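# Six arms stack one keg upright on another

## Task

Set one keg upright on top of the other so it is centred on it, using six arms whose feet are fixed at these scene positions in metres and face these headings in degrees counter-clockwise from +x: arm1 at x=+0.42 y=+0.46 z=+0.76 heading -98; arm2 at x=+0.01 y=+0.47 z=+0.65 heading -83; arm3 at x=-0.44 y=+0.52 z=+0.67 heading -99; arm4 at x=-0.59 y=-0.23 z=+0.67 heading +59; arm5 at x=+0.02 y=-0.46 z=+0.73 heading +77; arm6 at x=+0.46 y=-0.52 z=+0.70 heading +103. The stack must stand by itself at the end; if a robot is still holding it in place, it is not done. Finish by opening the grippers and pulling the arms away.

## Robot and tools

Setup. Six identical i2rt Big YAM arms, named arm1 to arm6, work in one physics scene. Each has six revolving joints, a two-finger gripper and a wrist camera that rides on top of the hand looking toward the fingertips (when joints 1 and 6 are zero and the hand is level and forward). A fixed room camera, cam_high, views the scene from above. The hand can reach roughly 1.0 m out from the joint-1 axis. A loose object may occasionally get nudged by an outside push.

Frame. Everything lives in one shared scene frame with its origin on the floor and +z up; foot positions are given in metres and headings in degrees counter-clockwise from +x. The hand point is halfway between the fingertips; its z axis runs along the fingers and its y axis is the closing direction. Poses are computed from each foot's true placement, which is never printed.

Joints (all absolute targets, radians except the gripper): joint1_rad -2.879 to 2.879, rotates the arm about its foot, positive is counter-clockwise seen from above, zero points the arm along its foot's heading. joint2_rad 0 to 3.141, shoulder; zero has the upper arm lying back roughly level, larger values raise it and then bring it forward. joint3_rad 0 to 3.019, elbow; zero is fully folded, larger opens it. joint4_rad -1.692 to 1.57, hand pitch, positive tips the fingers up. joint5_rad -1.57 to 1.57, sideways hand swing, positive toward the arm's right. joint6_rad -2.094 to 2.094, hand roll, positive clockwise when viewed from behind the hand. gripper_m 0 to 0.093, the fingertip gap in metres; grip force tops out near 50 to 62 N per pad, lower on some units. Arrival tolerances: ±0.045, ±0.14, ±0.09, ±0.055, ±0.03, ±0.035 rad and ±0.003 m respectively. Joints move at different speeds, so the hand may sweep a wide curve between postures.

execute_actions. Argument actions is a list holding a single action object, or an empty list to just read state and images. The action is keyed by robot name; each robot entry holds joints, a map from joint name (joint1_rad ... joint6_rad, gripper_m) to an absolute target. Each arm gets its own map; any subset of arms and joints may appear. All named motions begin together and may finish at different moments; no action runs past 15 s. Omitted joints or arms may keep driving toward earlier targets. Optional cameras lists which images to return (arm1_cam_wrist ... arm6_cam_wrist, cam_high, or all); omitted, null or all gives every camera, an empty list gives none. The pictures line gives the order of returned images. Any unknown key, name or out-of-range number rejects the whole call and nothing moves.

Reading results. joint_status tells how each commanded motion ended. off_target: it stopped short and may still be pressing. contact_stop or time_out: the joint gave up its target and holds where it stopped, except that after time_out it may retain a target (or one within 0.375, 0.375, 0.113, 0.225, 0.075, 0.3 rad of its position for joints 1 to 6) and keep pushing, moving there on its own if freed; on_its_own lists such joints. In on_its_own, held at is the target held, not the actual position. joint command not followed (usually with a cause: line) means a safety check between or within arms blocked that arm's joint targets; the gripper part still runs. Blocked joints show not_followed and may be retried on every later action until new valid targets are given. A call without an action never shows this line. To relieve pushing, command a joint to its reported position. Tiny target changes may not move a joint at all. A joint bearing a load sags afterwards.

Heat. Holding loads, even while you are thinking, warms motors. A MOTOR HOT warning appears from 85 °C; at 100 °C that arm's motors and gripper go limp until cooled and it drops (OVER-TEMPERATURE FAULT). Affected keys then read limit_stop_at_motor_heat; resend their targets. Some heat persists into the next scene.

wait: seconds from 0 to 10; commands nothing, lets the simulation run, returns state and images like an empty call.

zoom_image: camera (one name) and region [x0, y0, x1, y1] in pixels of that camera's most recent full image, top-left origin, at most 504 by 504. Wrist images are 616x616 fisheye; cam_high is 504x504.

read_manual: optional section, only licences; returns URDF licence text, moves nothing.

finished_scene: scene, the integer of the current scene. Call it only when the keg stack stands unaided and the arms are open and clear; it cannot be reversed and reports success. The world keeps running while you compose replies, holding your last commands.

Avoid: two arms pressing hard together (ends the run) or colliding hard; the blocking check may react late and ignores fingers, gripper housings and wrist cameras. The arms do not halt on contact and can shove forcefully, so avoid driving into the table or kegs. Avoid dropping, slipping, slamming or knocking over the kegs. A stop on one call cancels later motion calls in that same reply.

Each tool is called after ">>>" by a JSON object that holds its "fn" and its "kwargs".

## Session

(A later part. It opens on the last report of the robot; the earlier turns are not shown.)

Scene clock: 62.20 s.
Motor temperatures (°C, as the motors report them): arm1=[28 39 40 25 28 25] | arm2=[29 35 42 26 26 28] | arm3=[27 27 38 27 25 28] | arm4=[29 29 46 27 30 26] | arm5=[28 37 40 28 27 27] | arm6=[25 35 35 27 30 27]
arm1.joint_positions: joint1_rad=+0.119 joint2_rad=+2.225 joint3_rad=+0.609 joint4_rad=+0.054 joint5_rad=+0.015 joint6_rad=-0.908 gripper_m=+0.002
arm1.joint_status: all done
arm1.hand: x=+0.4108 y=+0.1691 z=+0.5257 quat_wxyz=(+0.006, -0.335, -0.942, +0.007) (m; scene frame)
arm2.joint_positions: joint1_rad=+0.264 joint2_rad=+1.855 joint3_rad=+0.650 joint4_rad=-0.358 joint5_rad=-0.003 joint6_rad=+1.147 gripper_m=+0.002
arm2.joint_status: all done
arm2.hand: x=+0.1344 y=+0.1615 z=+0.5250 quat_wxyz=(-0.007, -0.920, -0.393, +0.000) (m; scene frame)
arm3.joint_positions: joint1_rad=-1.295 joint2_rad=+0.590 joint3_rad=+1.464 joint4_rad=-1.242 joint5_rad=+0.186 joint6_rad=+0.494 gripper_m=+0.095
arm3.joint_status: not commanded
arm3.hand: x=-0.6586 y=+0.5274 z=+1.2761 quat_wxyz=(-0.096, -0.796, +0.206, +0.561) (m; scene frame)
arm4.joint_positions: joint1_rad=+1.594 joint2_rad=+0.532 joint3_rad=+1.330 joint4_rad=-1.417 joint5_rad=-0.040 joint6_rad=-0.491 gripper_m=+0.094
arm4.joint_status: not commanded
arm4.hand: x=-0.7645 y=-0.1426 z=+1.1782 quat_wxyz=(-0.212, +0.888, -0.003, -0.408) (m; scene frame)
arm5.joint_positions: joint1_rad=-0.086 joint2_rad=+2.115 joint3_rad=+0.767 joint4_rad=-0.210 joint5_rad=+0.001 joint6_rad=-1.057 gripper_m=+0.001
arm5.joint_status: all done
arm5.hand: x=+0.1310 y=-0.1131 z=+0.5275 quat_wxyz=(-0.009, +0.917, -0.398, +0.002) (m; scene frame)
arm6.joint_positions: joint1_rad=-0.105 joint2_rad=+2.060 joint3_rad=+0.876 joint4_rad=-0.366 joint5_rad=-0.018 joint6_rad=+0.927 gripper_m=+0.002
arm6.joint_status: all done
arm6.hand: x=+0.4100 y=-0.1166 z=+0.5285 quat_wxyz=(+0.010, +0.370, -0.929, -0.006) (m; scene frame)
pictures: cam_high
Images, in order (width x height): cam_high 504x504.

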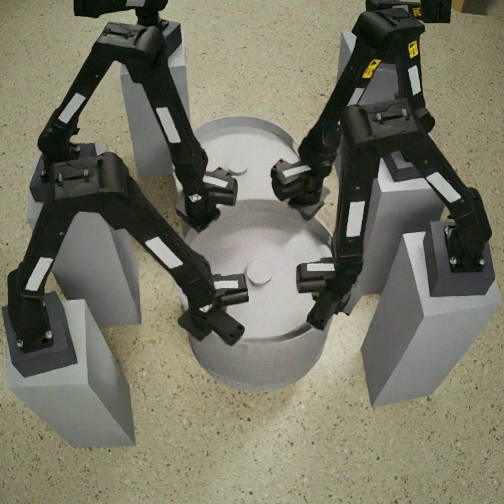

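>>> {"fn": "execute_actions", "kwargs": {"actions": [{"arm1":{"joints":{"joint2_rad":1.763,"joint3_rad":0.56,"joint4_rad":-0.275}},"arm2":{"joints":{"joint2_rad":1.455,"joint3_rad":0.73,"joint4_rad":-0.705}},"arm5":{"joints":{"joint2_rad":1.72,"joint3_rad":0.77,"joint4_rad":-0.495}},"arm6":{"joints":{"joint2_rad":1.72,"joint3_rad":0.926,"joint4_rad":-0.64}}}], "cameras": []}}

>>> {"fn": "execute_actions", "kwargs": {"actions": [{"arm1":{"joints":{"joint2_rad":1.396,"joint3_rad":0.625,"joint4_rad":-0.672}},"arm2":{"joints":{"joint2_rad":1.235,"joint3_rad":0.875,"joint4_rad":-1.052}},"arm5":{"joints":{"joint2_rad":1.452,"joint3_rad":0.855,"joint4_rad":-0.822}},"arm6":{"joints":{"joint2_rad":1.5,"joint3_rad":1.025,"joint4_rad":-0.935}}}], "cameras": []}}

>>> {"fn": "execute_actions", "kwargs": {"actions": [{"arm1":{"joints":{"joint1_rad":-0.278,"joint2_rad":1.465,"joint3_rad":0.718,"joint4_rad":-0.68,"joint6_rad":-1.3}},"arm2":{"joints":{"joint1_rad":-0.116,"joint2_rad":1.19,"joint3_rad":0.83,"joint4_rad":-1.053,"joint6_rad":0.772}},"arm5":{"joints":{"joint1_rad":0.253,"joint2_rad":1.415,"joint3_rad":0.81,"joint4_rad":-0.811,"joint6_rad":-0.722}},"arm6":{"joints":{"joint1_rad":0.178,"joint2_rad":1.555,"joint3_rad":1.108,"joint4_rad":-0.95,"joint6_rad":1.206}}}], "cameras": ["cam_high"]}}

Scene clock: 84.47 s.
Motor temperatures (°C, as the motors report them): arm1=[28 39 39 25 28 27] | arm2=[29 35 43 26 26 28] | arm3=[27 27 38 27 25 28] | arm4=[29 29 46 27 30 26] | arm5=[28 38 39 28 27 27] | arm6=[25 36 36 27 30 27]
arm1.joint_positions: joint1_rad=+0.119 joint2_rad=+1.837 joint3_rad=+0.529 joint4_rad=-0.260 joint5_rad=+0.022 joint6_rad=-0.909 gripper_m=+0.002
arm1.joint_status: all done
arm1.hand: x=+0.4098 y=+0.1736 z=+0.6266 quat_wxyz=(+0.011, -0.334, -0.942, +0.005) (m; scene frame)
arm2.joint_positions: joint1_rad=+0.265 joint2_rad=+1.538 joint3_rad=+0.663 joint4_rad=-0.671 joint5_rad=-0.006 joint6_rad=+1.148 gripper_m=+0.002
arm2.joint_status: all done
arm2.hand: x=+0.1340 y=+0.1661 z=+0.6250 quat_wxyz=(-0.016, -0.919, -0.394, -0.002) (m; scene frame)
arm3.joint_positions: joint1_rad=-1.295 joint2_rad=+0.590 joint3_rad=+1.464 joint4_rad=-1.242 joint5_rad=+0.186 joint6_rad=+0.494 gripper_m=+0.095
arm3.joint_status: not commanded
arm3.hand: x=-0.6586 y=+0.5274 z=+1.2761 quat_wxyz=(-0.096, -0.796, +0.206, +0.561) (m; scene frame)
arm4.joint_positions: joint1_rad=+1.594 joint2_rad=+0.532 joint3_rad=+1.330 joint4_rad=-1.417 joint5_rad=-0.040 joint6_rad=-0.491 gripper_m=+0.094
arm4.joint_status: not commanded
arm4.hand: x=-0.7645 y=-0.1426 z=+1.1782 quat_wxyz=(-0.212, +0.888, -0.003, -0.408) (m; scene frame)
arm5.joint_positions: joint1_rad=-0.082 joint2_rad=+1.814 joint3_rad=+0.746 joint4_rad=-0.480 joint5_rad=-0.003 joint6_rad=-1.054 gripper_m=+0.001
arm5.joint_status: all done
arm5.hand: x=+0.1297 y=-0.1080 z=+0.6278 quat_wxyz=(-0.013, +0.917, -0.398, +0.000) (m; scene frame)
arm6.joint_positions: joint1_rad=-0.105 joint2_rad=+1.796 joint3_rad=+0.876 joint4_rad=-0.625 joint5_rad=-0.022 joint6_rad=+0.927 gripper_m=+0.002
arm6.joint_status: all done
arm6.hand: x=+0.4095 y=-0.1134 z=+0.6300 quat_wxyz=(+0.011, +0.370, -0.929, -0.010) (m; scene frame)
pictures: none
No camera images: the call's "cameras" was empty. Leave "cameras" out to get every camera's image.

Scene clock: 86.70 s.
Motor temperatures (°C, as the motors report them): arm1=[28 39 40 25 28 27] | arm2=[29 35 45 26 26 28] | arm3=[27 27 38 27 25 28] | arm4=[29 29 46 27 30 26] | arm5=[28 38 40 28 27 27] | arm6=[25 36 37 27 30 27]
arm1.joint_positions: joint1_rad=+0.119 joint2_rad=+1.465 joint3_rad=+0.552 joint4_rad=-0.630 joint5_rad=+0.022 joint6_rad=-0.910 gripper_m=+0.002
arm1.joint_status: all done
arm1.hand: x=+0.4099 y=+0.1701 z=+0.7299 quat_wxyz=(+0.006, -0.334, -0.942, +0.018) (m; scene frame)
arm2.joint_positions: joint1_rad=+0.267 joint2_rad=+1.328 joint3_rad=+0.790 joint4_rad=-1.002 joint5_rad=+0.000 joint6_rad=+1.151 gripper_m=+0.003
arm2.joint_status: all done
arm2.hand: x=+0.1350 y=+0.1627 z=+0.7257 quat_wxyz=(-0.018, -0.919, -0.393, +0.002) (m; scene frame)
arm3.joint_positions: joint1_rad=-1.295 joint2_rad=+0.590 joint3_rad=+1.464 joint4_rad=-1.242 joint5_rad=+0.186 joint6_rad=+0.494 gripper_m=+0.095
arm3.joint_status: not commanded
arm3.hand: x=-0.6586 y=+0.5274 z=+1.2761 quat_wxyz=(-0.096, -0.796, +0.206, +0.561) (m; scene frame)
arm4.joint_positions: joint1_rad=+1.594 joint2_rad=+0.532 joint3_rad=+1.330 joint4_rad=-1.417 joint5_rad=-0.040 joint6_rad=-0.491 gripper_m=+0.094
arm4.joint_status: not commanded
arm4.hand: x=-0.7645 y=-0.1426 z=+1.1782 quat_wxyz=(-0.212, +0.888, -0.003, -0.408) (m; scene frame)
arm5.joint_positions: joint1_rad=-0.082 joint2_rad=+1.546 joint3_rad=+0.788 joint4_rad=-0.783 joint5_rad=+0.001 joint6_rad=-1.051 gripper_m=+0.001
arm5.joint_status: all done
arm5.hand: x=+0.1288 y=-0.1116 z=+0.7290 quat_wxyz=(-0.017, +0.917, -0.399, +0.001) (m; scene frame)
arm6.joint_positions: joint1_rad=-0.102 joint2_rad=+1.566 joint3_rad=+0.934 joint4_rad=-0.909 joint5_rad=-0.021 joint6_rad=+0.932 gripper_m=+0.002
arm6.joint_status: joint3_rad time_out (moved +0.058 of +0.149); the others done
arm6.on_its_own: joint3_rad reads +0.934 and still pushes toward +1.025 since a time_out
arm6.hand: x=+0.4097 y=-0.1192 z=+0.7335 quat_wxyz=(+0.011, +0.369, -0.929, -0.011) (m; scene frame)
pictures: none
No camera images: the call's "cameras" was empty. Leave "cameras" out to get every camera's image.

not run: a stop came earlier in this reply.

>>> {"fn": "execute_actions", "kwargs": {"actions": [{"arm1":{"joints":{"joint1_rad":-0.278,"joint2_rad":1.47,"joint3_rad":0.715,"joint4_rad":-0.68,"joint6_rad":-1.3}},"arm2":{"joints":{"joint1_rad":-0.116,"joint2_rad":1.19,"joint3_rad":0.83,"joint4_rad":-1.053,"joint6_rad":0.772}},"arm5":{"joints":{"joint1_rad":0.253,"joint2_rad":1.415,"joint3_rad":0.81,"joint4_rad":-0.811,"joint6_rad":-0.722}},"arm6":{"joints":{"joint1_rad":0.178,"joint2_rad":1.58,"joint3_rad":1.1,"joint4_rad":-0.95,"joint6_rad":1.206}}}], "cameras": []}}

>>> {"fn": "execute_actions", "kwargs": {"actions": [{"arm1":{"joints":{"joint1_rad":-0.563,"joint2_rad":1.595,"joint3_rad":0.905,"joint4_rad":-0.724,"joint6_rad":-1.59}},"arm2":{"joints":{"joint1_rad":-0.484,"joint2_rad":1.255,"joint3_rad":0.885,"joint4_rad":-1.048,"joint6_rad":0.404}},"arm5":{"joints":{"joint1_rad":0.59,"joint2_rad":1.462,"joint3_rad":0.87,"joint4_rad":-0.821,"joint6_rad":-0.385}},"arm6":{"joints":{"joint1_rad":0.406,"joint2_rad":1.7,"joint3_rad":1.28,"joint4_rad":-1.0,"joint6_rad":1.434}}}], "cameras": ["cam_high","arm2_cam_wrist","arm5_cam_wrist"]}}

Scene clock: 97.40 s.
Motor temperatures (°C, as the motors report them): arm1=[28 39 44 25 29 27] | arm2=[29 35 49 26 26 28] | arm3=[27 27 38 27 25 28] | arm4=[29 29 46 27 30 26] | arm5=[28 38 42 28 27 28] | arm6=[25 36 39 27 31 27]
arm1.joint_positions: joint1_rad=-0.288 joint2_rad=+1.541 joint3_rad=+0.643 joint4_rad=-0.651 joint5_rad=+0.019 joint6_rad=-1.342 gripper_m=+0.002
arm1.joint_status: joint6_rad time_out (moved -0.432 of -0.390); the others done
arm1.on_its_own: joint6_rad reads -1.342 and still pushes toward -1.300 since a time_out
arm1.hand: x=+0.2831 y=+0.1685 z=+0.7304 quat_wxyz=(+0.011, -0.322, -0.947, +0.011) (m; scene frame)
arm2.joint_positions: joint1_rad=-0.110 joint2_rad=+1.277 joint3_rad=+0.762 joint4_rad=-1.056 joint5_rad=+0.000 joint6_rad=+0.773 gripper_m=+0.002
arm2.joint_status: all done
arm2.hand: x=+0.0128 y=+0.1609 z=+0.7316 quat_wxyz=(-0.003, -0.919, -0.393, +0.001) (m; scene frame)
arm3.joint_positions: joint1_rad=-1.295 joint2_rad=+0.590 joint3_rad=+1.464 joint4_rad=-1.242 joint5_rad=+0.186 joint6_rad=+0.494 gripper_m=+0.095
arm3.joint_status: not commanded
arm3.hand: x=-0.6586 y=+0.5274 z=+1.2761 quat_wxyz=(-0.096, -0.796, +0.206, +0.561) (m; scene frame)
arm4.joint_positions: joint1_rad=+1.594 joint2_rad=+0.532 joint3_rad=+1.330 joint4_rad=-1.417 joint5_rad=-0.040 joint6_rad=-0.491 gripper_m=+0.094
arm4.joint_status: not commanded
arm4.hand: x=-0.7645 y=-0.1426 z=+1.1782 quat_wxyz=(-0.212, +0.888, -0.003, -0.408) (m; scene frame)
arm5.joint_positions: joint1_rad=+0.257 joint2_rad=+1.511 joint3_rad=+0.750 joint4_rad=-0.788 joint5_rad=-0.011 joint6_rad=-0.705 gripper_m=+0.001
arm5.joint_status: all done
arm5.hand: x=+0.0054 y=-0.1110 z=+0.7295 quat_wxyz=(-0.010, +0.916, -0.402, -0.008) (m; scene frame)
arm6.joint_positions: joint1_rad=+0.188 joint2_rad=+1.644 joint3_rad=+1.021 joint4_rad=-0.913 joint5_rad=-0.025 joint6_rad=+1.223 gripper_m=+0.002
arm6.joint_status: all done
arm6.hand: x=+0.2838 y=-0.1208 z=+0.7305 quat_wxyz=(+0.017, +0.369, -0.929, -0.011) (m; scene frame)
pictures: none
No camera images: the call's "cameras" was empty. Leave "cameras" out to get every camera's image.

not run: a stop came earlier in this reply.

>>> {"fn": "execute_actions", "kwargs": {"actions": [{"arm1":{"joints":{"joint1_rad":-0.563,"joint2_rad":1.595,"joint3_rad":0.905,"joint4_rad":-0.724,"joint6_rad":-1.62}},"arm2":{"joints":{"joint1_rad":-0.484,"joint2_rad":1.255,"joint3_rad":0.885,"joint4_rad":-1.048,"joint6_rad":0.404}},"arm5":{"joints":{"joint1_rad":0.59,"joint2_rad":1.462,"joint3_rad":0.87,"joint4_rad":-0.821,"joint6_rad":-0.372}},"arm6":{"joints":{"joint1_rad":0.406,"joint2_rad":1.7,"joint3_rad":1.28,"joint4_rad":-1.0,"joint6_rad":1.443}}}], "cameras": []}}

>>> {"fn": "execute_actions", "kwargs": {"actions": [{"arm1":{"joints":{"joint1_rad":-0.753,"joint2_rad":1.755,"joint3_rad":1.175,"joint4_rad":-0.817,"joint6_rad":-1.81}},"arm2":{"joints":{"joint1_rad":-0.769,"joint2_rad":1.395,"joint3_rad":1.055,"joint4_rad":-1.051,"joint6_rad":0.119}},"arm5":{"joints":{"joint1_rad":0.863,"joint2_rad":1.57,"joint3_rad":1.035,"joint4_rad":-0.856,"joint6_rad":-0.1}},"arm6":{"joints":{"joint1_rad":0.58,"joint2_rad":1.865,"joint3_rad":1.545,"joint4_rad":-1.09,"joint6_rad":1.617}}}], "cameras": ["cam_high","arm2_cam_wrist","arm5_cam_wrist"]}}

Scene clock: 106.90 s.
Motor temperatures (°C, as the motors report them): arm1=[28 38 45 25 29 26] | arm2=[29 35 51 26 26 28] | arm3=[27 27 38 27 25 28] | arm4=[29 29 46 27 30 26] | arm5=[28 38 44 28 27 27] | arm6=[25 36 40 27 31 27]
arm1.joint_positions: joint1_rad=-0.575 joint2_rad=+1.689 joint3_rad=+0.832 joint4_rad=-0.693 joint5_rad=+0.014 joint6_rad=-1.637 gripper_m=+0.002
arm1.joint_status: all done
arm1.hand: x=+0.1629 y=+0.1677 z=+0.7279 quat_wxyz=(+0.011, -0.318, -0.948, +0.008) (m; scene frame)
arm2.joint_positions: joint1_rad=-0.475 joint2_rad=+1.334 joint3_rad=+0.800 joint4_rad=-1.025 joint5_rad=-0.005 joint6_rad=+0.404 gripper_m=+0.002
arm2.joint_status: all done
arm2.hand: x=-0.1043 y=+0.1604 z=+0.7268 quat_wxyz=(-0.009, -0.919, -0.395, +0.003) (m; scene frame)
arm3.joint_positions: joint1_rad=-1.295 joint2_rad=+0.590 joint3_rad=+1.464 joint4_rad=-1.242 joint5_rad=+0.186 joint6_rad=+0.494 gripper_m=+0.095
arm3.joint_status: not commanded
arm3.hand: x=-0.6586 y=+0.5274 z=+1.2761 quat_wxyz=(-0.096, -0.796, +0.206, +0.561) (m; scene frame)
arm4.joint_positions: joint1_rad=+1.594 joint2_rad=+0.532 joint3_rad=+1.330 joint4_rad=-1.417 joint5_rad=-0.040 joint6_rad=-0.491 gripper_m=+0.094
arm4.joint_status: not commanded
arm4.hand: x=-0.7645 y=-0.1426 z=+1.1782 quat_wxyz=(-0.212, +0.888, -0.003, -0.408) (m; scene frame)
arm5.joint_positions: joint1_rad=+0.583 joint2_rad=+1.557 joint3_rad=+0.799 joint4_rad=-0.776 joint5_rad=-0.005 joint6_rad=-0.379 gripper_m=+0.001
arm5.joint_status: all done
arm5.hand: x=-0.1123 y=-0.1134 z=+0.7271 quat_wxyz=(-0.014, +0.915, -0.402, -0.012) (m; scene frame)
arm6.joint_positions: joint1_rad=+0.414 joint2_rad=+1.775 joint3_rad=+1.201 joint4_rad=-0.965 joint5_rad=-0.020 joint6_rad=+1.449 gripper_m=+0.002
arm6.joint_status: all done
arm6.hand: x=+0.1654 y=-0.1233 z=+0.7308 quat_wxyz=(+0.018, +0.369, -0.929, -0.007) (m; scene frame)
pictures: none
No camera images: the call's "cameras" was empty. Leave "cameras" out to get every camera's image.

Scene clock: 109.10 s.
Motor temperatures (°C, as the motors report them): arm1=[28 39 46 25 29 26] | arm2=[29 35 52 26 26 28] | arm3=[27 27 38 27 25 28] | arm4=[29 29 46 27 30 26] | arm5=[28 38 44 28 27 27] | arm6=[25 36 41 27 31 27]
arm1.joint_positions: joint1_rad=-0.765 joint2_rad=+1.872 joint3_rad=+1.102 joint4_rad=-0.782 joint5_rad=+0.011 joint6_rad=-1.825 gripper_m=+0.002
arm1.joint_status: all done
arm1.hand: x=+0.0429 y=+0.1665 z=+0.7244 quat_wxyz=(+0.010, -0.320, -0.948, +0.005) (m; scene frame)
arm2.joint_positions: joint1_rad=-0.763 joint2_rad=+1.498 joint3_rad=+0.959 joint4_rad=-1.035 joint5_rad=-0.004 joint6_rad=+0.120 gripper_m=+0.002
arm2.joint_status: joint3_rad time_out (moved +0.159 of +0.255); the others done
arm2.on_its_own: joint3_rad reads +0.959 and still pushes toward +1.055 since a time_out
arm2.hand: x=-0.2229 y=+0.1590 z=+0.7237 quat_wxyz=(-0.004, -0.919, -0.394, -0.001) (m; scene frame)
arm3.joint_positions: joint1_rad=-1.295 joint2_rad=+0.590 joint3_rad=+1.464 joint4_rad=-1.242 joint5_rad=+0.186 joint6_rad=+0.494 gripper_m=+0.095
arm3.joint_status: not commanded
arm3.hand: x=-0.6586 y=+0.5274 z=+1.2761 quat_wxyz=(-0.096, -0.796, +0.206, +0.561) (m; scene frame)
arm4.joint_positions: joint1_rad=+1.594 joint2_rad=+0.532 joint3_rad=+1.330 joint4_rad=-1.417 joint5_rad=-0.040 joint6_rad=-0.491 gripper_m=+0.094
arm4.joint_status: not commanded
arm4.hand: x=-0.7645 y=-0.1426 z=+1.1782 quat_wxyz=(-0.212, +0.888, -0.003, -0.408) (m; scene frame)
arm5.joint_positions: joint1_rad=+0.852 joint2_rad=+1.687 joint3_rad=+0.965 joint4_rad=-0.817 joint5_rad=-0.001 joint6_rad=-0.107 gripper_m=+0.001
arm5.joint_status: all done
arm5.hand: x=-0.2326 y=-0.1149 z=+0.7248 quat_wxyz=(-0.010, +0.915, -0.404, -0.012) (m; scene frame)
arm6.joint_positions: joint1_rad=+0.588 joint2_rad=+1.953 joint3_rad=+1.468 joint4_rad=-1.056 joint5_rad=-0.017 joint6_rad=+1.624 gripper_m=+0.002
arm6.joint_status: all done
arm6.hand: x=+0.0452 y=-0.1267 z=+0.7293 quat_wxyz=(+0.018, +0.369, -0.929, -0.004) (m; scene frame)
pictures: arm2_cam_wrist, arm5_cam_wrist, cam_high
Images, in order (width x height): arm2_cam_wrist 616x616, arm5_cam_wrist 616x616, cam_high 504x504.

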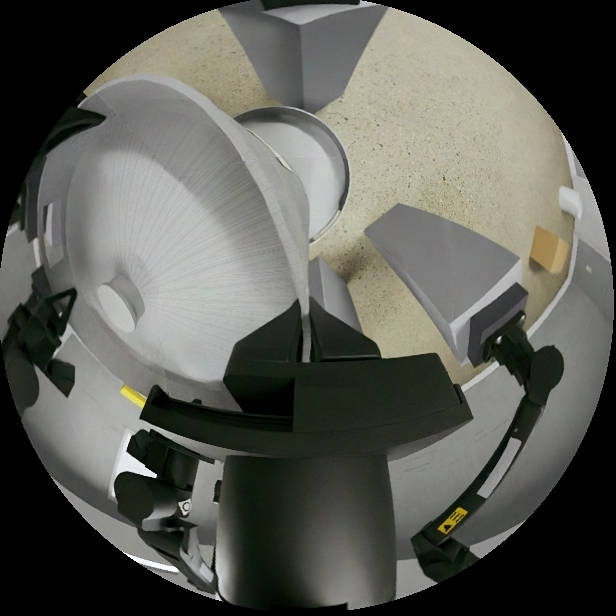

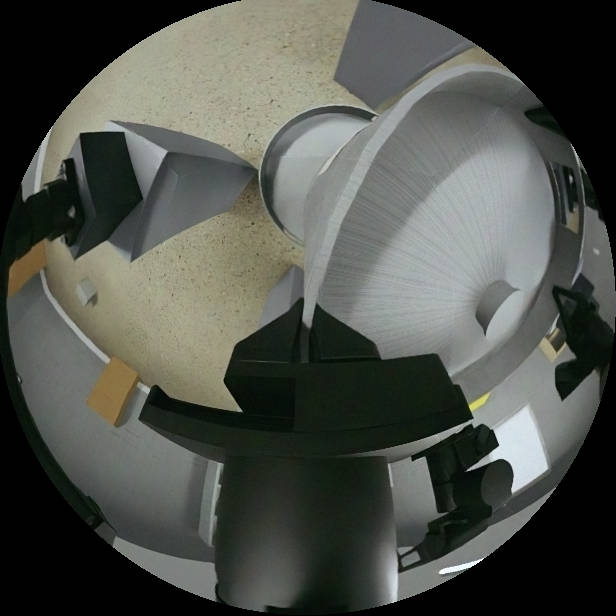

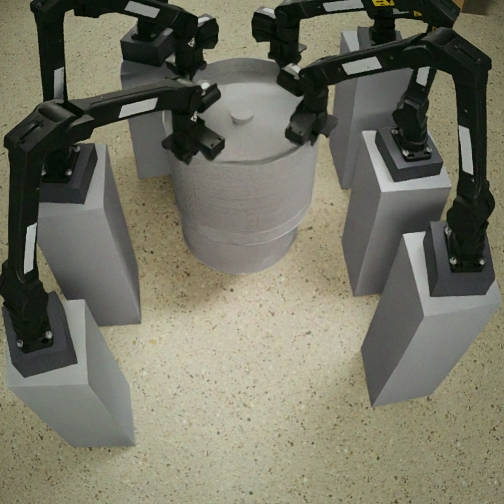

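>>> {"fn": "execute_actions", "kwargs": {"actions": [], "cameras": ["cam_high"]}}

>>> {"fn": "execute_actions", "kwargs": {"actions": [{"arm1":{"joints":{"joint1_rad":-0.884,"joint2_rad":1.95,"joint3_rad":1.525,"joint4_rad":-0.96,"joint6_rad":-1.945}},"arm2":{"joints":{"joint1_rad":-0.971,"joint2_rad":1.583,"joint3_rad":1.297,"joint4_rad":-1.098,"joint6_rad":-0.083}},"arm5":{"joints":{"joint1_rad":1.063,"joint2_rad":1.731,"joint3_rad":1.282,"joint4_rad":-0.935,"joint6_rad":0.1}},"arm6":{"joints":{"joint1_rad":0.71,"joint2_rad":2.096,"joint3_rad":1.944,"joint4_rad":-1.249,"joint6_rad":1.747}}}], "cameras": ["cam_high","arm2_cam_wrist","arm5_cam_wrist","arm1_cam_wrist"]}}

Scene clock: 120.10 s.
Motor temperatures (°C, as the motors report them): arm1=[28 40 47 25 28 26] | arm2=[29 35 55 26 26 28] | arm3=[27 27 38 27 25 28] | arm4=[29 29 46 27 30 26] | arm5=[28 39 45 28 27 27] | arm6=[25 37 42 27 31 27]
arm1.joint_positions: joint1_rad=-0.765 joint2_rad=+1.872 joint3_rad=+1.102 joint4_rad=-0.782 joint5_rad=+0.011 joint6_rad=-1.825 gripper_m=+0.002
arm1.joint_status: all done
arm1.hand: x=+0.0429 y=+0.1665 z=+0.7244 quat_wxyz=(+0.010, -0.320, -0.948, +0.005) (m; scene frame)
arm2.joint_positions: joint1_rad=-0.763 joint2_rad=+1.498 joint3_rad=+0.959 joint4_rad=-1.035 joint5_rad=-0.004 joint6_rad=+0.120 gripper_m=+0.002
arm2.joint_status: joint3_rad time_out (moved +0.159 of +0.255); the others done
arm2.on_its_own: joint3_rad reads +0.959 and still pushes toward +1.055 since a time_out
arm2.hand: x=-0.2229 y=+0.1590 z=+0.7237 quat_wxyz=(-0.004, -0.919, -0.394, -0.001) (m; scene frame)
arm3.joint_positions: joint1_rad=-1.295 joint2_rad=+0.590 joint3_rad=+1.464 joint4_rad=-1.242 joint5_rad=+0.186 joint6_rad=+0.494 gripper_m=+0.095
arm3.joint_status: not commanded
arm3.hand: x=-0.6586 y=+0.5274 z=+1.2761 quat_wxyz=(-0.096, -0.796, +0.206, +0.561) (m; scene frame)
arm4.joint_positions: joint1_rad=+1.594 joint2_rad=+0.532 joint3_rad=+1.330 joint4_rad=-1.417 joint5_rad=-0.040 joint6_rad=-0.491 gripper_m=+0.094
arm4.joint_status: not commanded
arm4.hand: x=-0.7645 y=-0.1426 z=+1.1782 quat_wxyz=(-0.212, +0.888, -0.003, -0.408) (m; scene frame)
arm5.joint_positions: joint1_rad=+0.852 joint2_rad=+1.687 joint3_rad=+0.965 joint4_rad=-0.817 joint5_rad=-0.001 joint6_rad=-0.107 gripper_m=+0.001
arm5.joint_status: all done
arm5.hand: x=-0.2326 y=-0.1149 z=+0.7248 quat_wxyz=(-0.010, +0.915, -0.404, -0.012) (m; scene frame)
arm6.joint_positions: joint1_rad=+0.588 joint2_rad=+1.953 joint3_rad=+1.468 joint4_rad=-1.056 joint5_rad=-0.017 joint6_rad=+1.624 gripper_m=+0.002
arm6.joint_status: all done
arm6.hand: x=+0.0452 y=-0.1267 z=+0.7293 quat_wxyz=(+0.018, +0.369, -0.929, -0.004) (m; scene frame)
pictures: cam_high
Images, in order (width x height): cam_high 504x504.

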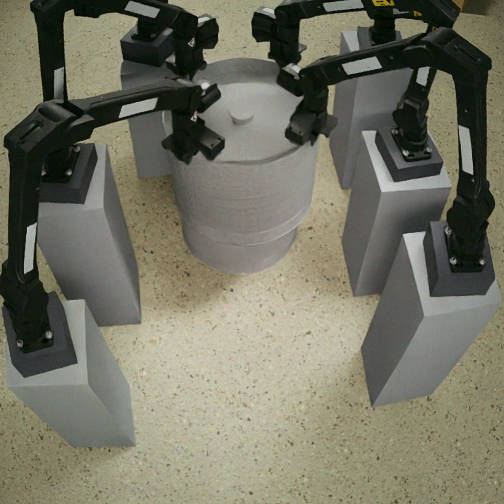

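Scene clock: 122.47 s.
Motor temperatures (°C, as the motors report them): arm1=[28 41 48 25 28 26] | arm2=[29 36 56 26 26 28] | arm3=[27 27 38 27 25 28] | arm4=[29 29 46 27 30 26] | arm5=[28 39 46 28 27 27] | arm6=[25 37 42 27 31 27]
arm1.joint_positions: joint1_rad=-0.891 joint2_rad=+2.088 joint3_rad=+1.438 joint4_rad=-0.909 joint5_rad=+0.008 joint6_rad=-1.953 gripper_m=+0.002
arm1.joint_status: all done
arm1.hand: x=-0.0742 y=+0.1655 z=+0.7131 quat_wxyz=(+0.008, -0.319, -0.948, +0.003) (m; scene frame)
arm2.joint_positions: joint1_rad=-0.961 joint2_rad=+1.712 joint3_rad=+1.189 joint4_rad=-1.065 joint5_rad=-0.003 joint6_rad=-0.080 gripper_m=+0.002
arm2.joint_status: joint3_rad time_out (moved +0.230 of +0.338); the others done
arm2.on_its_own: joint3_rad reads +1.189 and still pushes toward +1.297 since a time_out
arm2.hand: x=-0.3394 y=+0.1577 z=+0.7116 quat_wxyz=(-0.002, -0.919, -0.394, -0.008) (m; scene frame)
arm3.joint_positions: joint1_rad=-1.295 joint2_rad=+0.590 joint3_rad=+1.464 joint4_rad=-1.242 joint5_rad=+0.186 joint6_rad=+0.494 gripper_m=+0.095
arm3.joint_status: not commanded
arm3.hand: x=-0.6586 y=+0.5274 z=+1.2761 quat_wxyz=(-0.096, -0.796, +0.206, +0.561) (m; scene frame)
arm4.joint_positions: joint1_rad=+1.594 joint2_rad=+0.532 joint3_rad=+1.330 joint4_rad=-1.417 joint5_rad=-0.040 joint6_rad=-0.491 gripper_m=+0.094
arm4.joint_status: not commanded
arm4.hand: x=-0.7645 y=-0.1426 z=+1.1782 quat_wxyz=(-0.212, +0.888, -0.003, -0.408) (m; scene frame)
arm5.joint_positions: joint1_rad=+1.046 joint2_rad=+1.870 joint3_rad=+1.204 joint4_rad=-0.882 joint5_rad=+0.004 joint6_rad=+0.087 gripper_m=+0.001
arm5.joint_status: all done
arm5.hand: x=-0.3500 y=-0.1175 z=+0.7140 quat_wxyz=(-0.008, +0.915, -0.404, -0.008) (m; scene frame)
arm6.joint_positions: joint1_rad=+0.716 joint2_rad=+2.193 joint3_rad=+1.846 joint4_rad=-1.216 joint5_rad=-0.013 joint6_rad=+1.748 gripper_m=+0.003
arm6.joint_status: joint3_rad time_out (moved +0.378 of +0.476); the others done
arm6.on_its_own: joint3_rad reads +1.846 and still pushes toward +1.944 since a time_out
arm6.hand: x=-0.0712 y=-0.1302 z=+0.7198 quat_wxyz=(+0.012, +0.370, -0.929, +0.006) (m; scene frame)
pictures: arm1_cam_wrist, arm2_cam_wrist, arm5_cam_wrist, cam_high
Images, in order (width x height): arm1_cam_wrist 616x616, arm2_cam_wrist 616x616, arm5_cam_wrist 616x616, cam_high 504x504.

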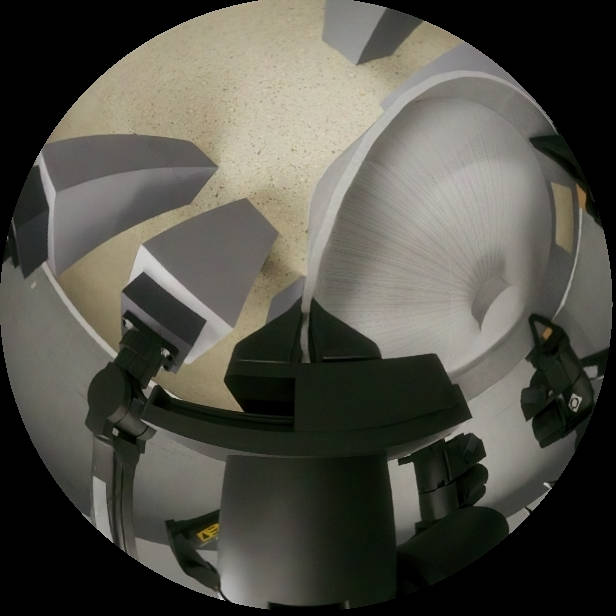

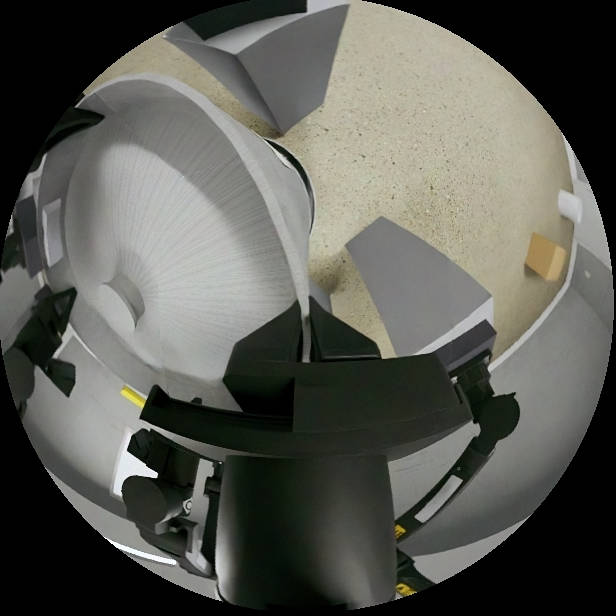

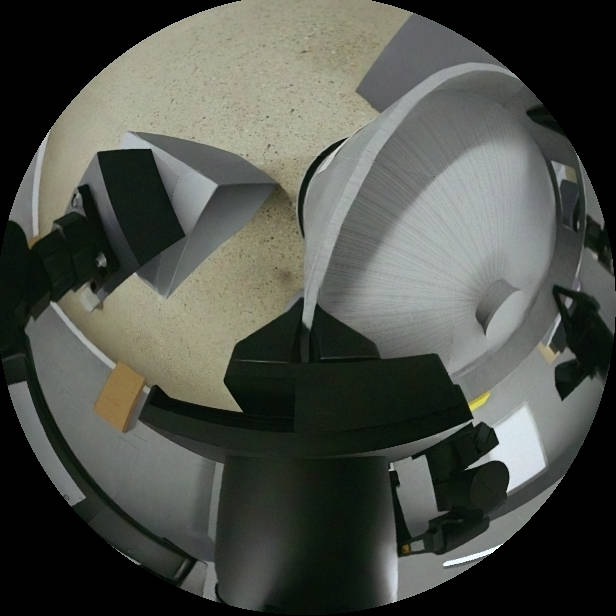

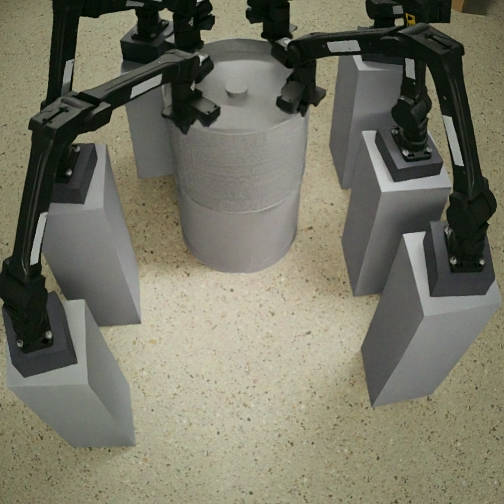

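>>> {"fn": "zoom_image", "kwargs": {"camera": "arm2_cam_wrist", "region": [240,110,360,290]}}

>>> {"fn": "zoom_image", "kwargs": {"camera": "arm5_cam_wrist", "region": [250,110,370,290]}}

>>> {"fn": "zoom_image", "kwargs": {"camera": "cam_high", "region": [160,100,340,290]}}

Region (240, 110, 360, 290) of arm2_cam_wrist's 616x616 image, scaled by 2.800, with more detail than that image has.

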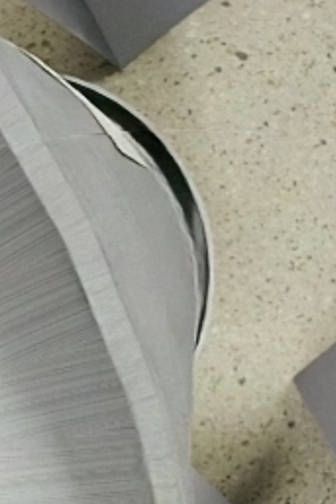

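Region (250, 110, 370, 290) of arm5_cam_wrist's 616x616 image, scaled by 2.800, with more detail than that image has.

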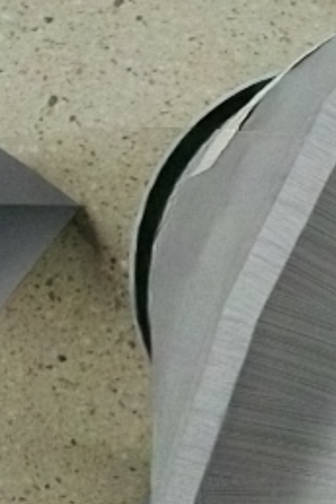

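Region (160, 100, 340, 290) of cam_high's 504x504 image, scaled by 2.653, with more detail than that image has; it fills the left 477 columns of this view, and the rest is white.

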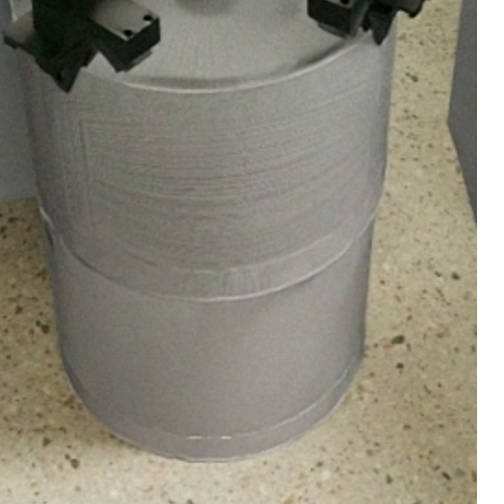

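>>> {"fn": "execute_actions", "kwargs": {"actions": [{"arm1":{"joints":{"joint1_rad":-0.896,"joint2_rad":1.985,"joint3_rad":1.592,"joint4_rad":-0.99,"joint6_rad":-1.965}},"arm2":{"joints":{"joint1_rad":-0.997,"joint2_rad":1.619,"joint3_rad":1.347,"joint4_rad":-1.11,"joint6_rad":-0.115}},"arm5":{"joints":{"joint1_rad":1.108,"joint2_rad":1.76,"joint3_rad":1.33,"joint4_rad":-0.955,"joint6_rad":0.135}},"arm6":{"joints":{"joint1_rad":0.742,"joint2_rad":2.142,"joint3_rad":2.02,"joint4_rad":-1.283,"joint6_rad":1.77}}}], "cameras": ["cam_high","arm2_cam_wrist","arm5_cam_wrist","arm1_cam_wrist","arm6_cam_wrist"]}}

>>> {"fn": "zoom_image", "kwargs": {"camera": "arm2_cam_wrist", "region": [240,110,360,290]}}

>>> {"fn": "zoom_image", "kwargs": {"camera": "arm5_cam_wrist", "region": [250,110,370,290]}}

>>> {"fn": "zoom_image", "kwargs": {"camera": "cam_high", "region": [160,100,340,290]}}

Scene clock: 134.97 s.
Motor temperatures (°C, as the motors report them): arm1=[28 42 51 25 28 26] | arm2=[29 37 59 26 26 28] | arm3=[27 27 38 27 25 28] | arm4=[29 29 46 27 30 26] | arm5=[28 40 47 28 27 27] | arm6=[25 39 44 27 31 27]
arm1.joint_positions: joint1_rad=-0.893 joint2_rad=+2.095 joint3_rad=+1.463 joint4_rad=-0.929 joint5_rad=+0.004 joint6_rad=-1.958 gripper_m=+0.002
arm1.joint_status: joint3_rad time_out (moved +0.025 of +0.154); joint4_rad time_out (moved -0.020 of -0.081); the others done
arm1.on_its_own: joint3_rad reads +1.463 and still pushes toward +1.576 since a time_out; joint4_rad reads -0.929 and still pushes toward -0.990 since a time_out
arm1.hand: x=-0.0792 y=+0.1629 z=+0.7169 quat_wxyz=(+0.005, -0.317, -0.948, +0.003) (m; scene frame)
arm2.joint_positions: joint1_rad=-0.966 joint2_rad=+1.726 joint3_rad=+1.201 joint4_rad=-1.069 joint5_rad=-0.006 joint6_rad=-0.088 gripper_m=+0.002
arm2.joint_status: joint3_rad time_out (moved +0.013 of +0.158); the others done
arm2.on_its_own: joint3_rad reads +1.201 and still pushes toward +1.314 since a time_out
arm2.hand: x=-0.3433 y=+0.1568 z=+0.7094 quat_wxyz=(-0.003, -0.919, -0.395, -0.011) (m; scene frame)
arm3.joint_positions: joint1_rad=-1.295 joint2_rad=+0.590 joint3_rad=+1.464 joint4_rad=-1.242 joint5_rad=+0.186 joint6_rad=+0.494 gripper_m=+0.095
arm3.joint_status: not commanded
arm3.hand: x=-0.6586 y=+0.5274 z=+1.2761 quat_wxyz=(-0.096, -0.796, +0.206, +0.561) (m; scene frame)
arm4.joint_positions: joint1_rad=+1.594 joint2_rad=+0.532 joint3_rad=+1.330 joint4_rad=-1.417 joint5_rad=-0.040 joint6_rad=-0.491 gripper_m=+0.094
arm4.joint_status: not commanded
arm4.hand: x=-0.7645 y=-0.1426 z=+1.1782 quat_wxyz=(-0.212, +0.888, -0.003, -0.408) (m; scene frame)
arm5.joint_positions: joint1_rad=+1.059 joint2_rad=+1.882 joint3_rad=+1.215 joint4_rad=-0.888 joint5_rad=+0.015 joint6_rad=+0.102 gripper_m=+0.001
arm5.joint_status: joint1_rad time_out (moved +0.014 of +0.062); joint3_rad time_out (moved +0.011 of +0.126); joint4_rad time_out (moved -0.007 of -0.073); the others done
arm5.on_its_own: joint1_rad reads +1.059 and still pushes toward +1.108 since a time_out; joint3_rad reads +1.215 and still pushes toward +1.328 since a time_out; joint4_rad reads -0.888 and still pushes toward -0.955 since a time_out
arm5.hand: x=-0.3551 y=-0.1196 z=+0.7119 quat_wxyz=(-0.012, +0.914, -0.405, -0.003) (m; scene frame)
arm6.joint_positions: joint1_rad=+0.724 joint2_rad=+2.212 joint3_rad=+1.886 joint4_rad=-1.257 joint5_rad=-0.007 joint6_rad=+1.759 gripper_m=+0.004
arm6.joint_status: joint3_rad time_out (moved +0.040 of +0.174); the others done
arm6.on_its_own: joint3_rad reads +1.886 and still pushes toward +1.998 since a time_out
arm6.hand: x=-0.0763 y=-0.1324 z=+0.7221 quat_wxyz=(+0.004, +0.369, -0.929, +0.013) (m; scene frame)
pictures: arm1_cam_wrist, arm2_cam_wrist, arm5_cam_wrist, arm6_cam_wrist, cam_high
Images, in order (width x height): arm1_cam_wrist 616x616, arm2_cam_wrist 616x616, arm5_cam_wrist 616x616, arm6_cam_wrist 616x616, cam_high 504x504.

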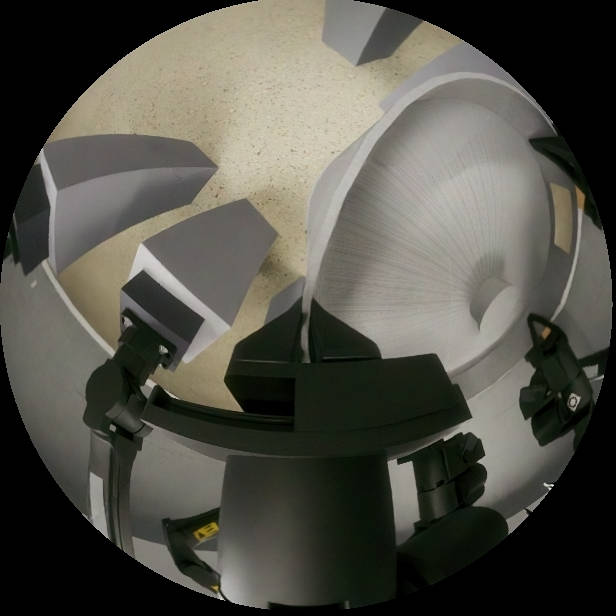

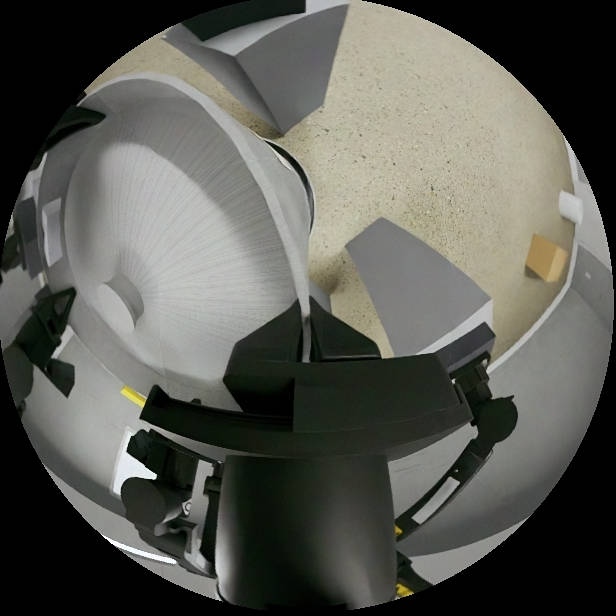

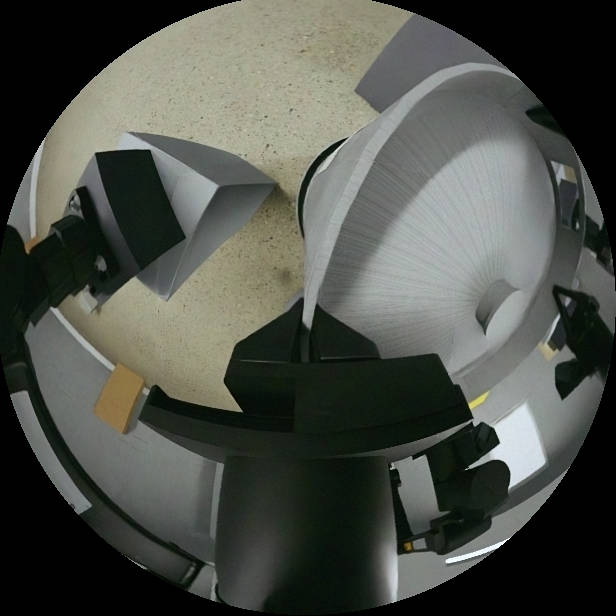

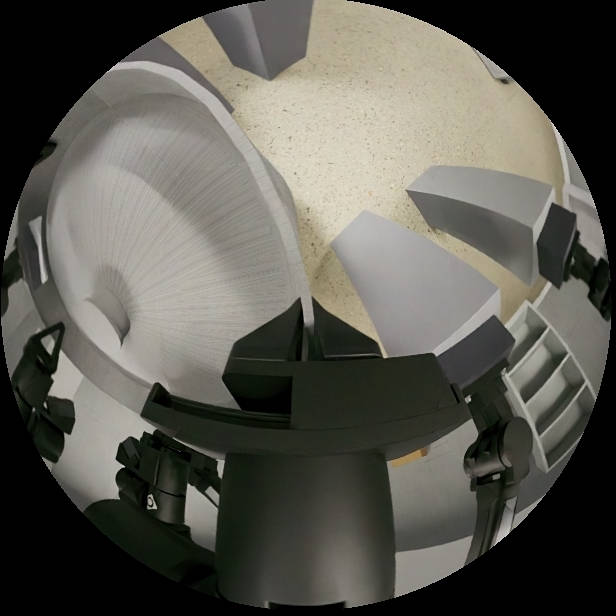

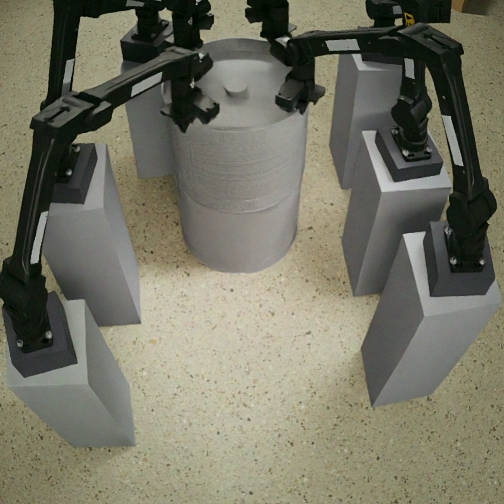

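Region (240, 110, 360, 290) of arm2_cam_wrist's 616x616 image, scaled by 2.800, with more detail than that image has.

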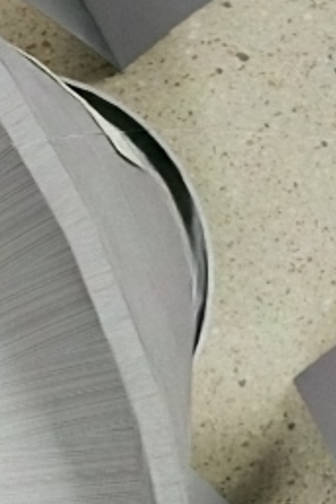

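Region (250, 110, 370, 290) of arm5_cam_wrist's 616x616 image, scaled by 2.800, with more detail than that image has.

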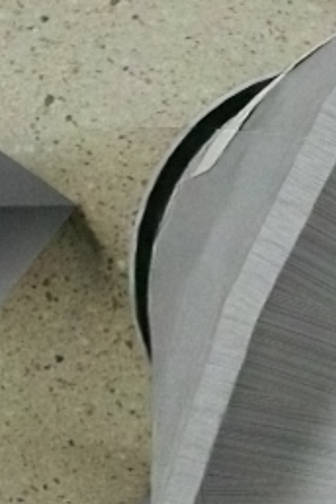

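Region (160, 100, 340, 290) of cam_high's 504x504 image, scaled by 2.653, with more detail than that image has; it fills the left 477 columns of this view, and the rest is white.

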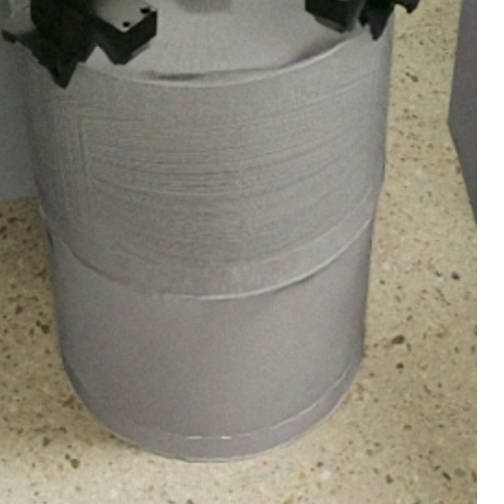

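>>> {"fn": "execute_actions", "kwargs": {"actions": [{"arm1":{"joints":{"joint2_rad":1.92}},"arm2":{"joints":{"joint2_rad":1.51}},"arm5":{"joints":{"joint2_rad":1.665}},"arm6":{"joints":{"joint2_rad":2.07}}}], "cameras": ["arm2_cam_wrist","arm5_cam_wrist"]}}

Scene clock: 139.30 s.
Motor temperatures (°C, as the motors report them): arm1=[28 43 53 25 28 26] | arm2=[29 37 60 26 26 28] | arm3=[27 27 38 27 25 28] | arm4=[29 29 46 27 30 26] | arm5=[28 41 49 28 27 27] | arm6=[25 39 45 27 31 27]
arm1.joint_positions: joint1_rad=-0.893 joint2_rad=+2.087 joint3_rad=+1.464 joint4_rad=-0.933 joint5_rad=+0.005 joint6_rad=-1.958 gripper_m=+0.002
arm1.joint_status: joint2_rad time_out (moved -0.009 of -0.175)
arm1.on_its_own: joint2_rad reads +2.087 and still pushes toward +1.920 since a time_out; joint3_rad reads +1.464 and still pushes toward +1.576 since a time_out; joint4_rad reads -0.933 and still pushes toward -0.990 since a time_out
arm1.hand: x=-0.0802 y=+0.1626 z=+0.7220 quat_wxyz=(+0.007, -0.317, -0.948, +0.005) (m; scene frame)
arm2.joint_positions: joint1_rad=-0.966 joint2_rad=+1.701 joint3_rad=+1.201 joint4_rad=-1.069 joint5_rad=-0.003 joint6_rad=-0.088 gripper_m=+0.002
arm2.joint_status: joint2_rad time_out (moved -0.025 of -0.216)
arm2.on_its_own: joint2_rad reads +1.701 and still pushes toward +1.510 since a time_out; joint3_rad reads +1.201 and still pushes toward +1.314 since a time_out
arm2.hand: x=-0.3450 y=+0.1562 z=+0.7208 quat_wxyz=(-0.005, -0.919, -0.395, +0.002) (m; scene frame)
arm3.joint_positions: joint1_rad=-1.295 joint2_rad=+0.590 joint3_rad=+1.464 joint4_rad=-1.242 joint5_rad=+0.186 joint6_rad=+0.494 gripper_m=+0.095
arm3.joint_status: not commanded
arm3.hand: x=-0.6586 y=+0.5274 z=+1.2761 quat_wxyz=(-0.096, -0.796, +0.206, +0.561) (m; scene frame)
arm4.joint_positions: joint1_rad=+1.594 joint2_rad=+0.532 joint3_rad=+1.330 joint4_rad=-1.417 joint5_rad=-0.040 joint6_rad=-0.491 gripper_m=+0.094
arm4.joint_status: not commanded
arm4.hand: x=-0.7645 y=-0.1426 z=+1.1782 quat_wxyz=(-0.212, +0.888, -0.003, -0.408) (m; scene frame)
arm5.joint_positions: joint1_rad=+1.059 joint2_rad=+1.855 joint3_rad=+1.215 joint4_rad=-0.899 joint5_rad=+0.006 joint6_rad=+0.103 gripper_m=+0.001
arm5.joint_status: joint2_rad time_out (moved -0.027 of -0.217)
arm5.on_its_own: joint1_rad reads +1.059 and still pushes toward +1.108 since a time_out; joint2_rad reads +1.855 and still pushes toward +1.665 since a time_out; joint3_rad reads +1.215 and still pushes toward +1.328 since a time_out; joint4_rad reads -0.899 and still pushes toward -0.955 since a time_out
arm5.hand: x=-0.3571 y=-0.1201 z=+0.7248 quat_wxyz=(-0.010, +0.914, -0.405, -0.012) (m; scene frame)
arm6.joint_positions: joint1_rad=+0.725 joint2_rad=+2.199 joint3_rad=+1.886 joint4_rad=-1.258 joint5_rad=-0.017 joint6_rad=+1.759 gripper_m=+0.004
arm6.joint_status: all done
arm6.on_its_own: joint3_rad reads +1.886 and still pushes toward +1.998 since a time_out
arm6.hand: x=-0.0783 y=-0.1333 z=+0.7307 quat_wxyz=(+0.011, +0.369, -0.929, +0.011) (m; scene frame)
pictures: arm2_cam_wrist, arm5_cam_wrist
Images, in order (width x height): arm2_cam_wrist 616x616, arm5_cam_wrist 616x616.

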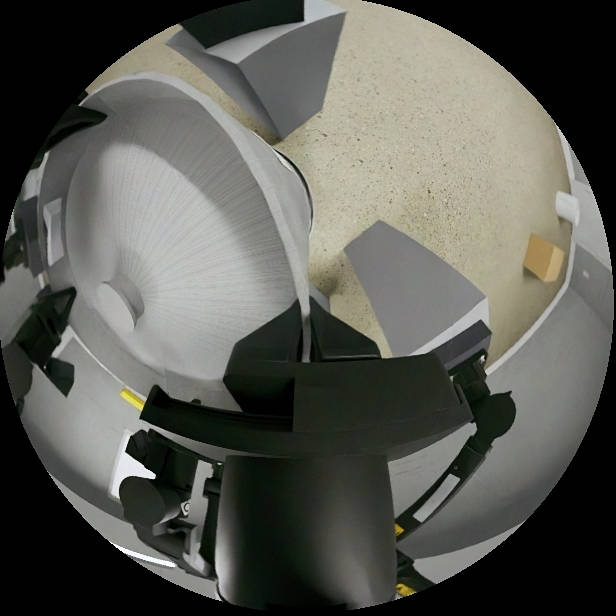

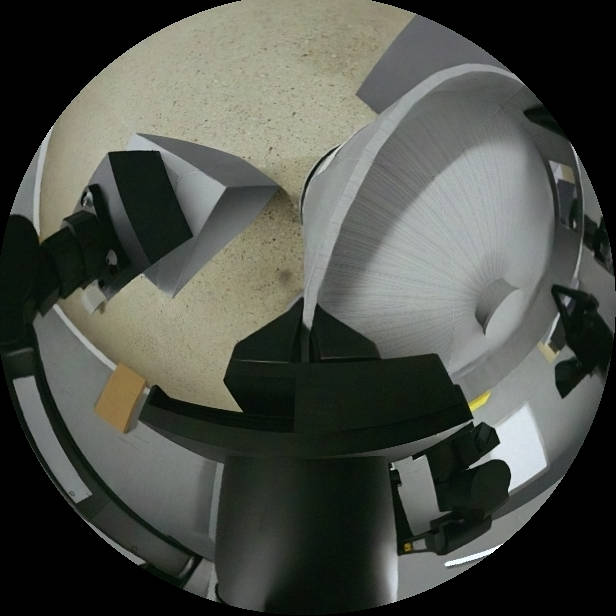

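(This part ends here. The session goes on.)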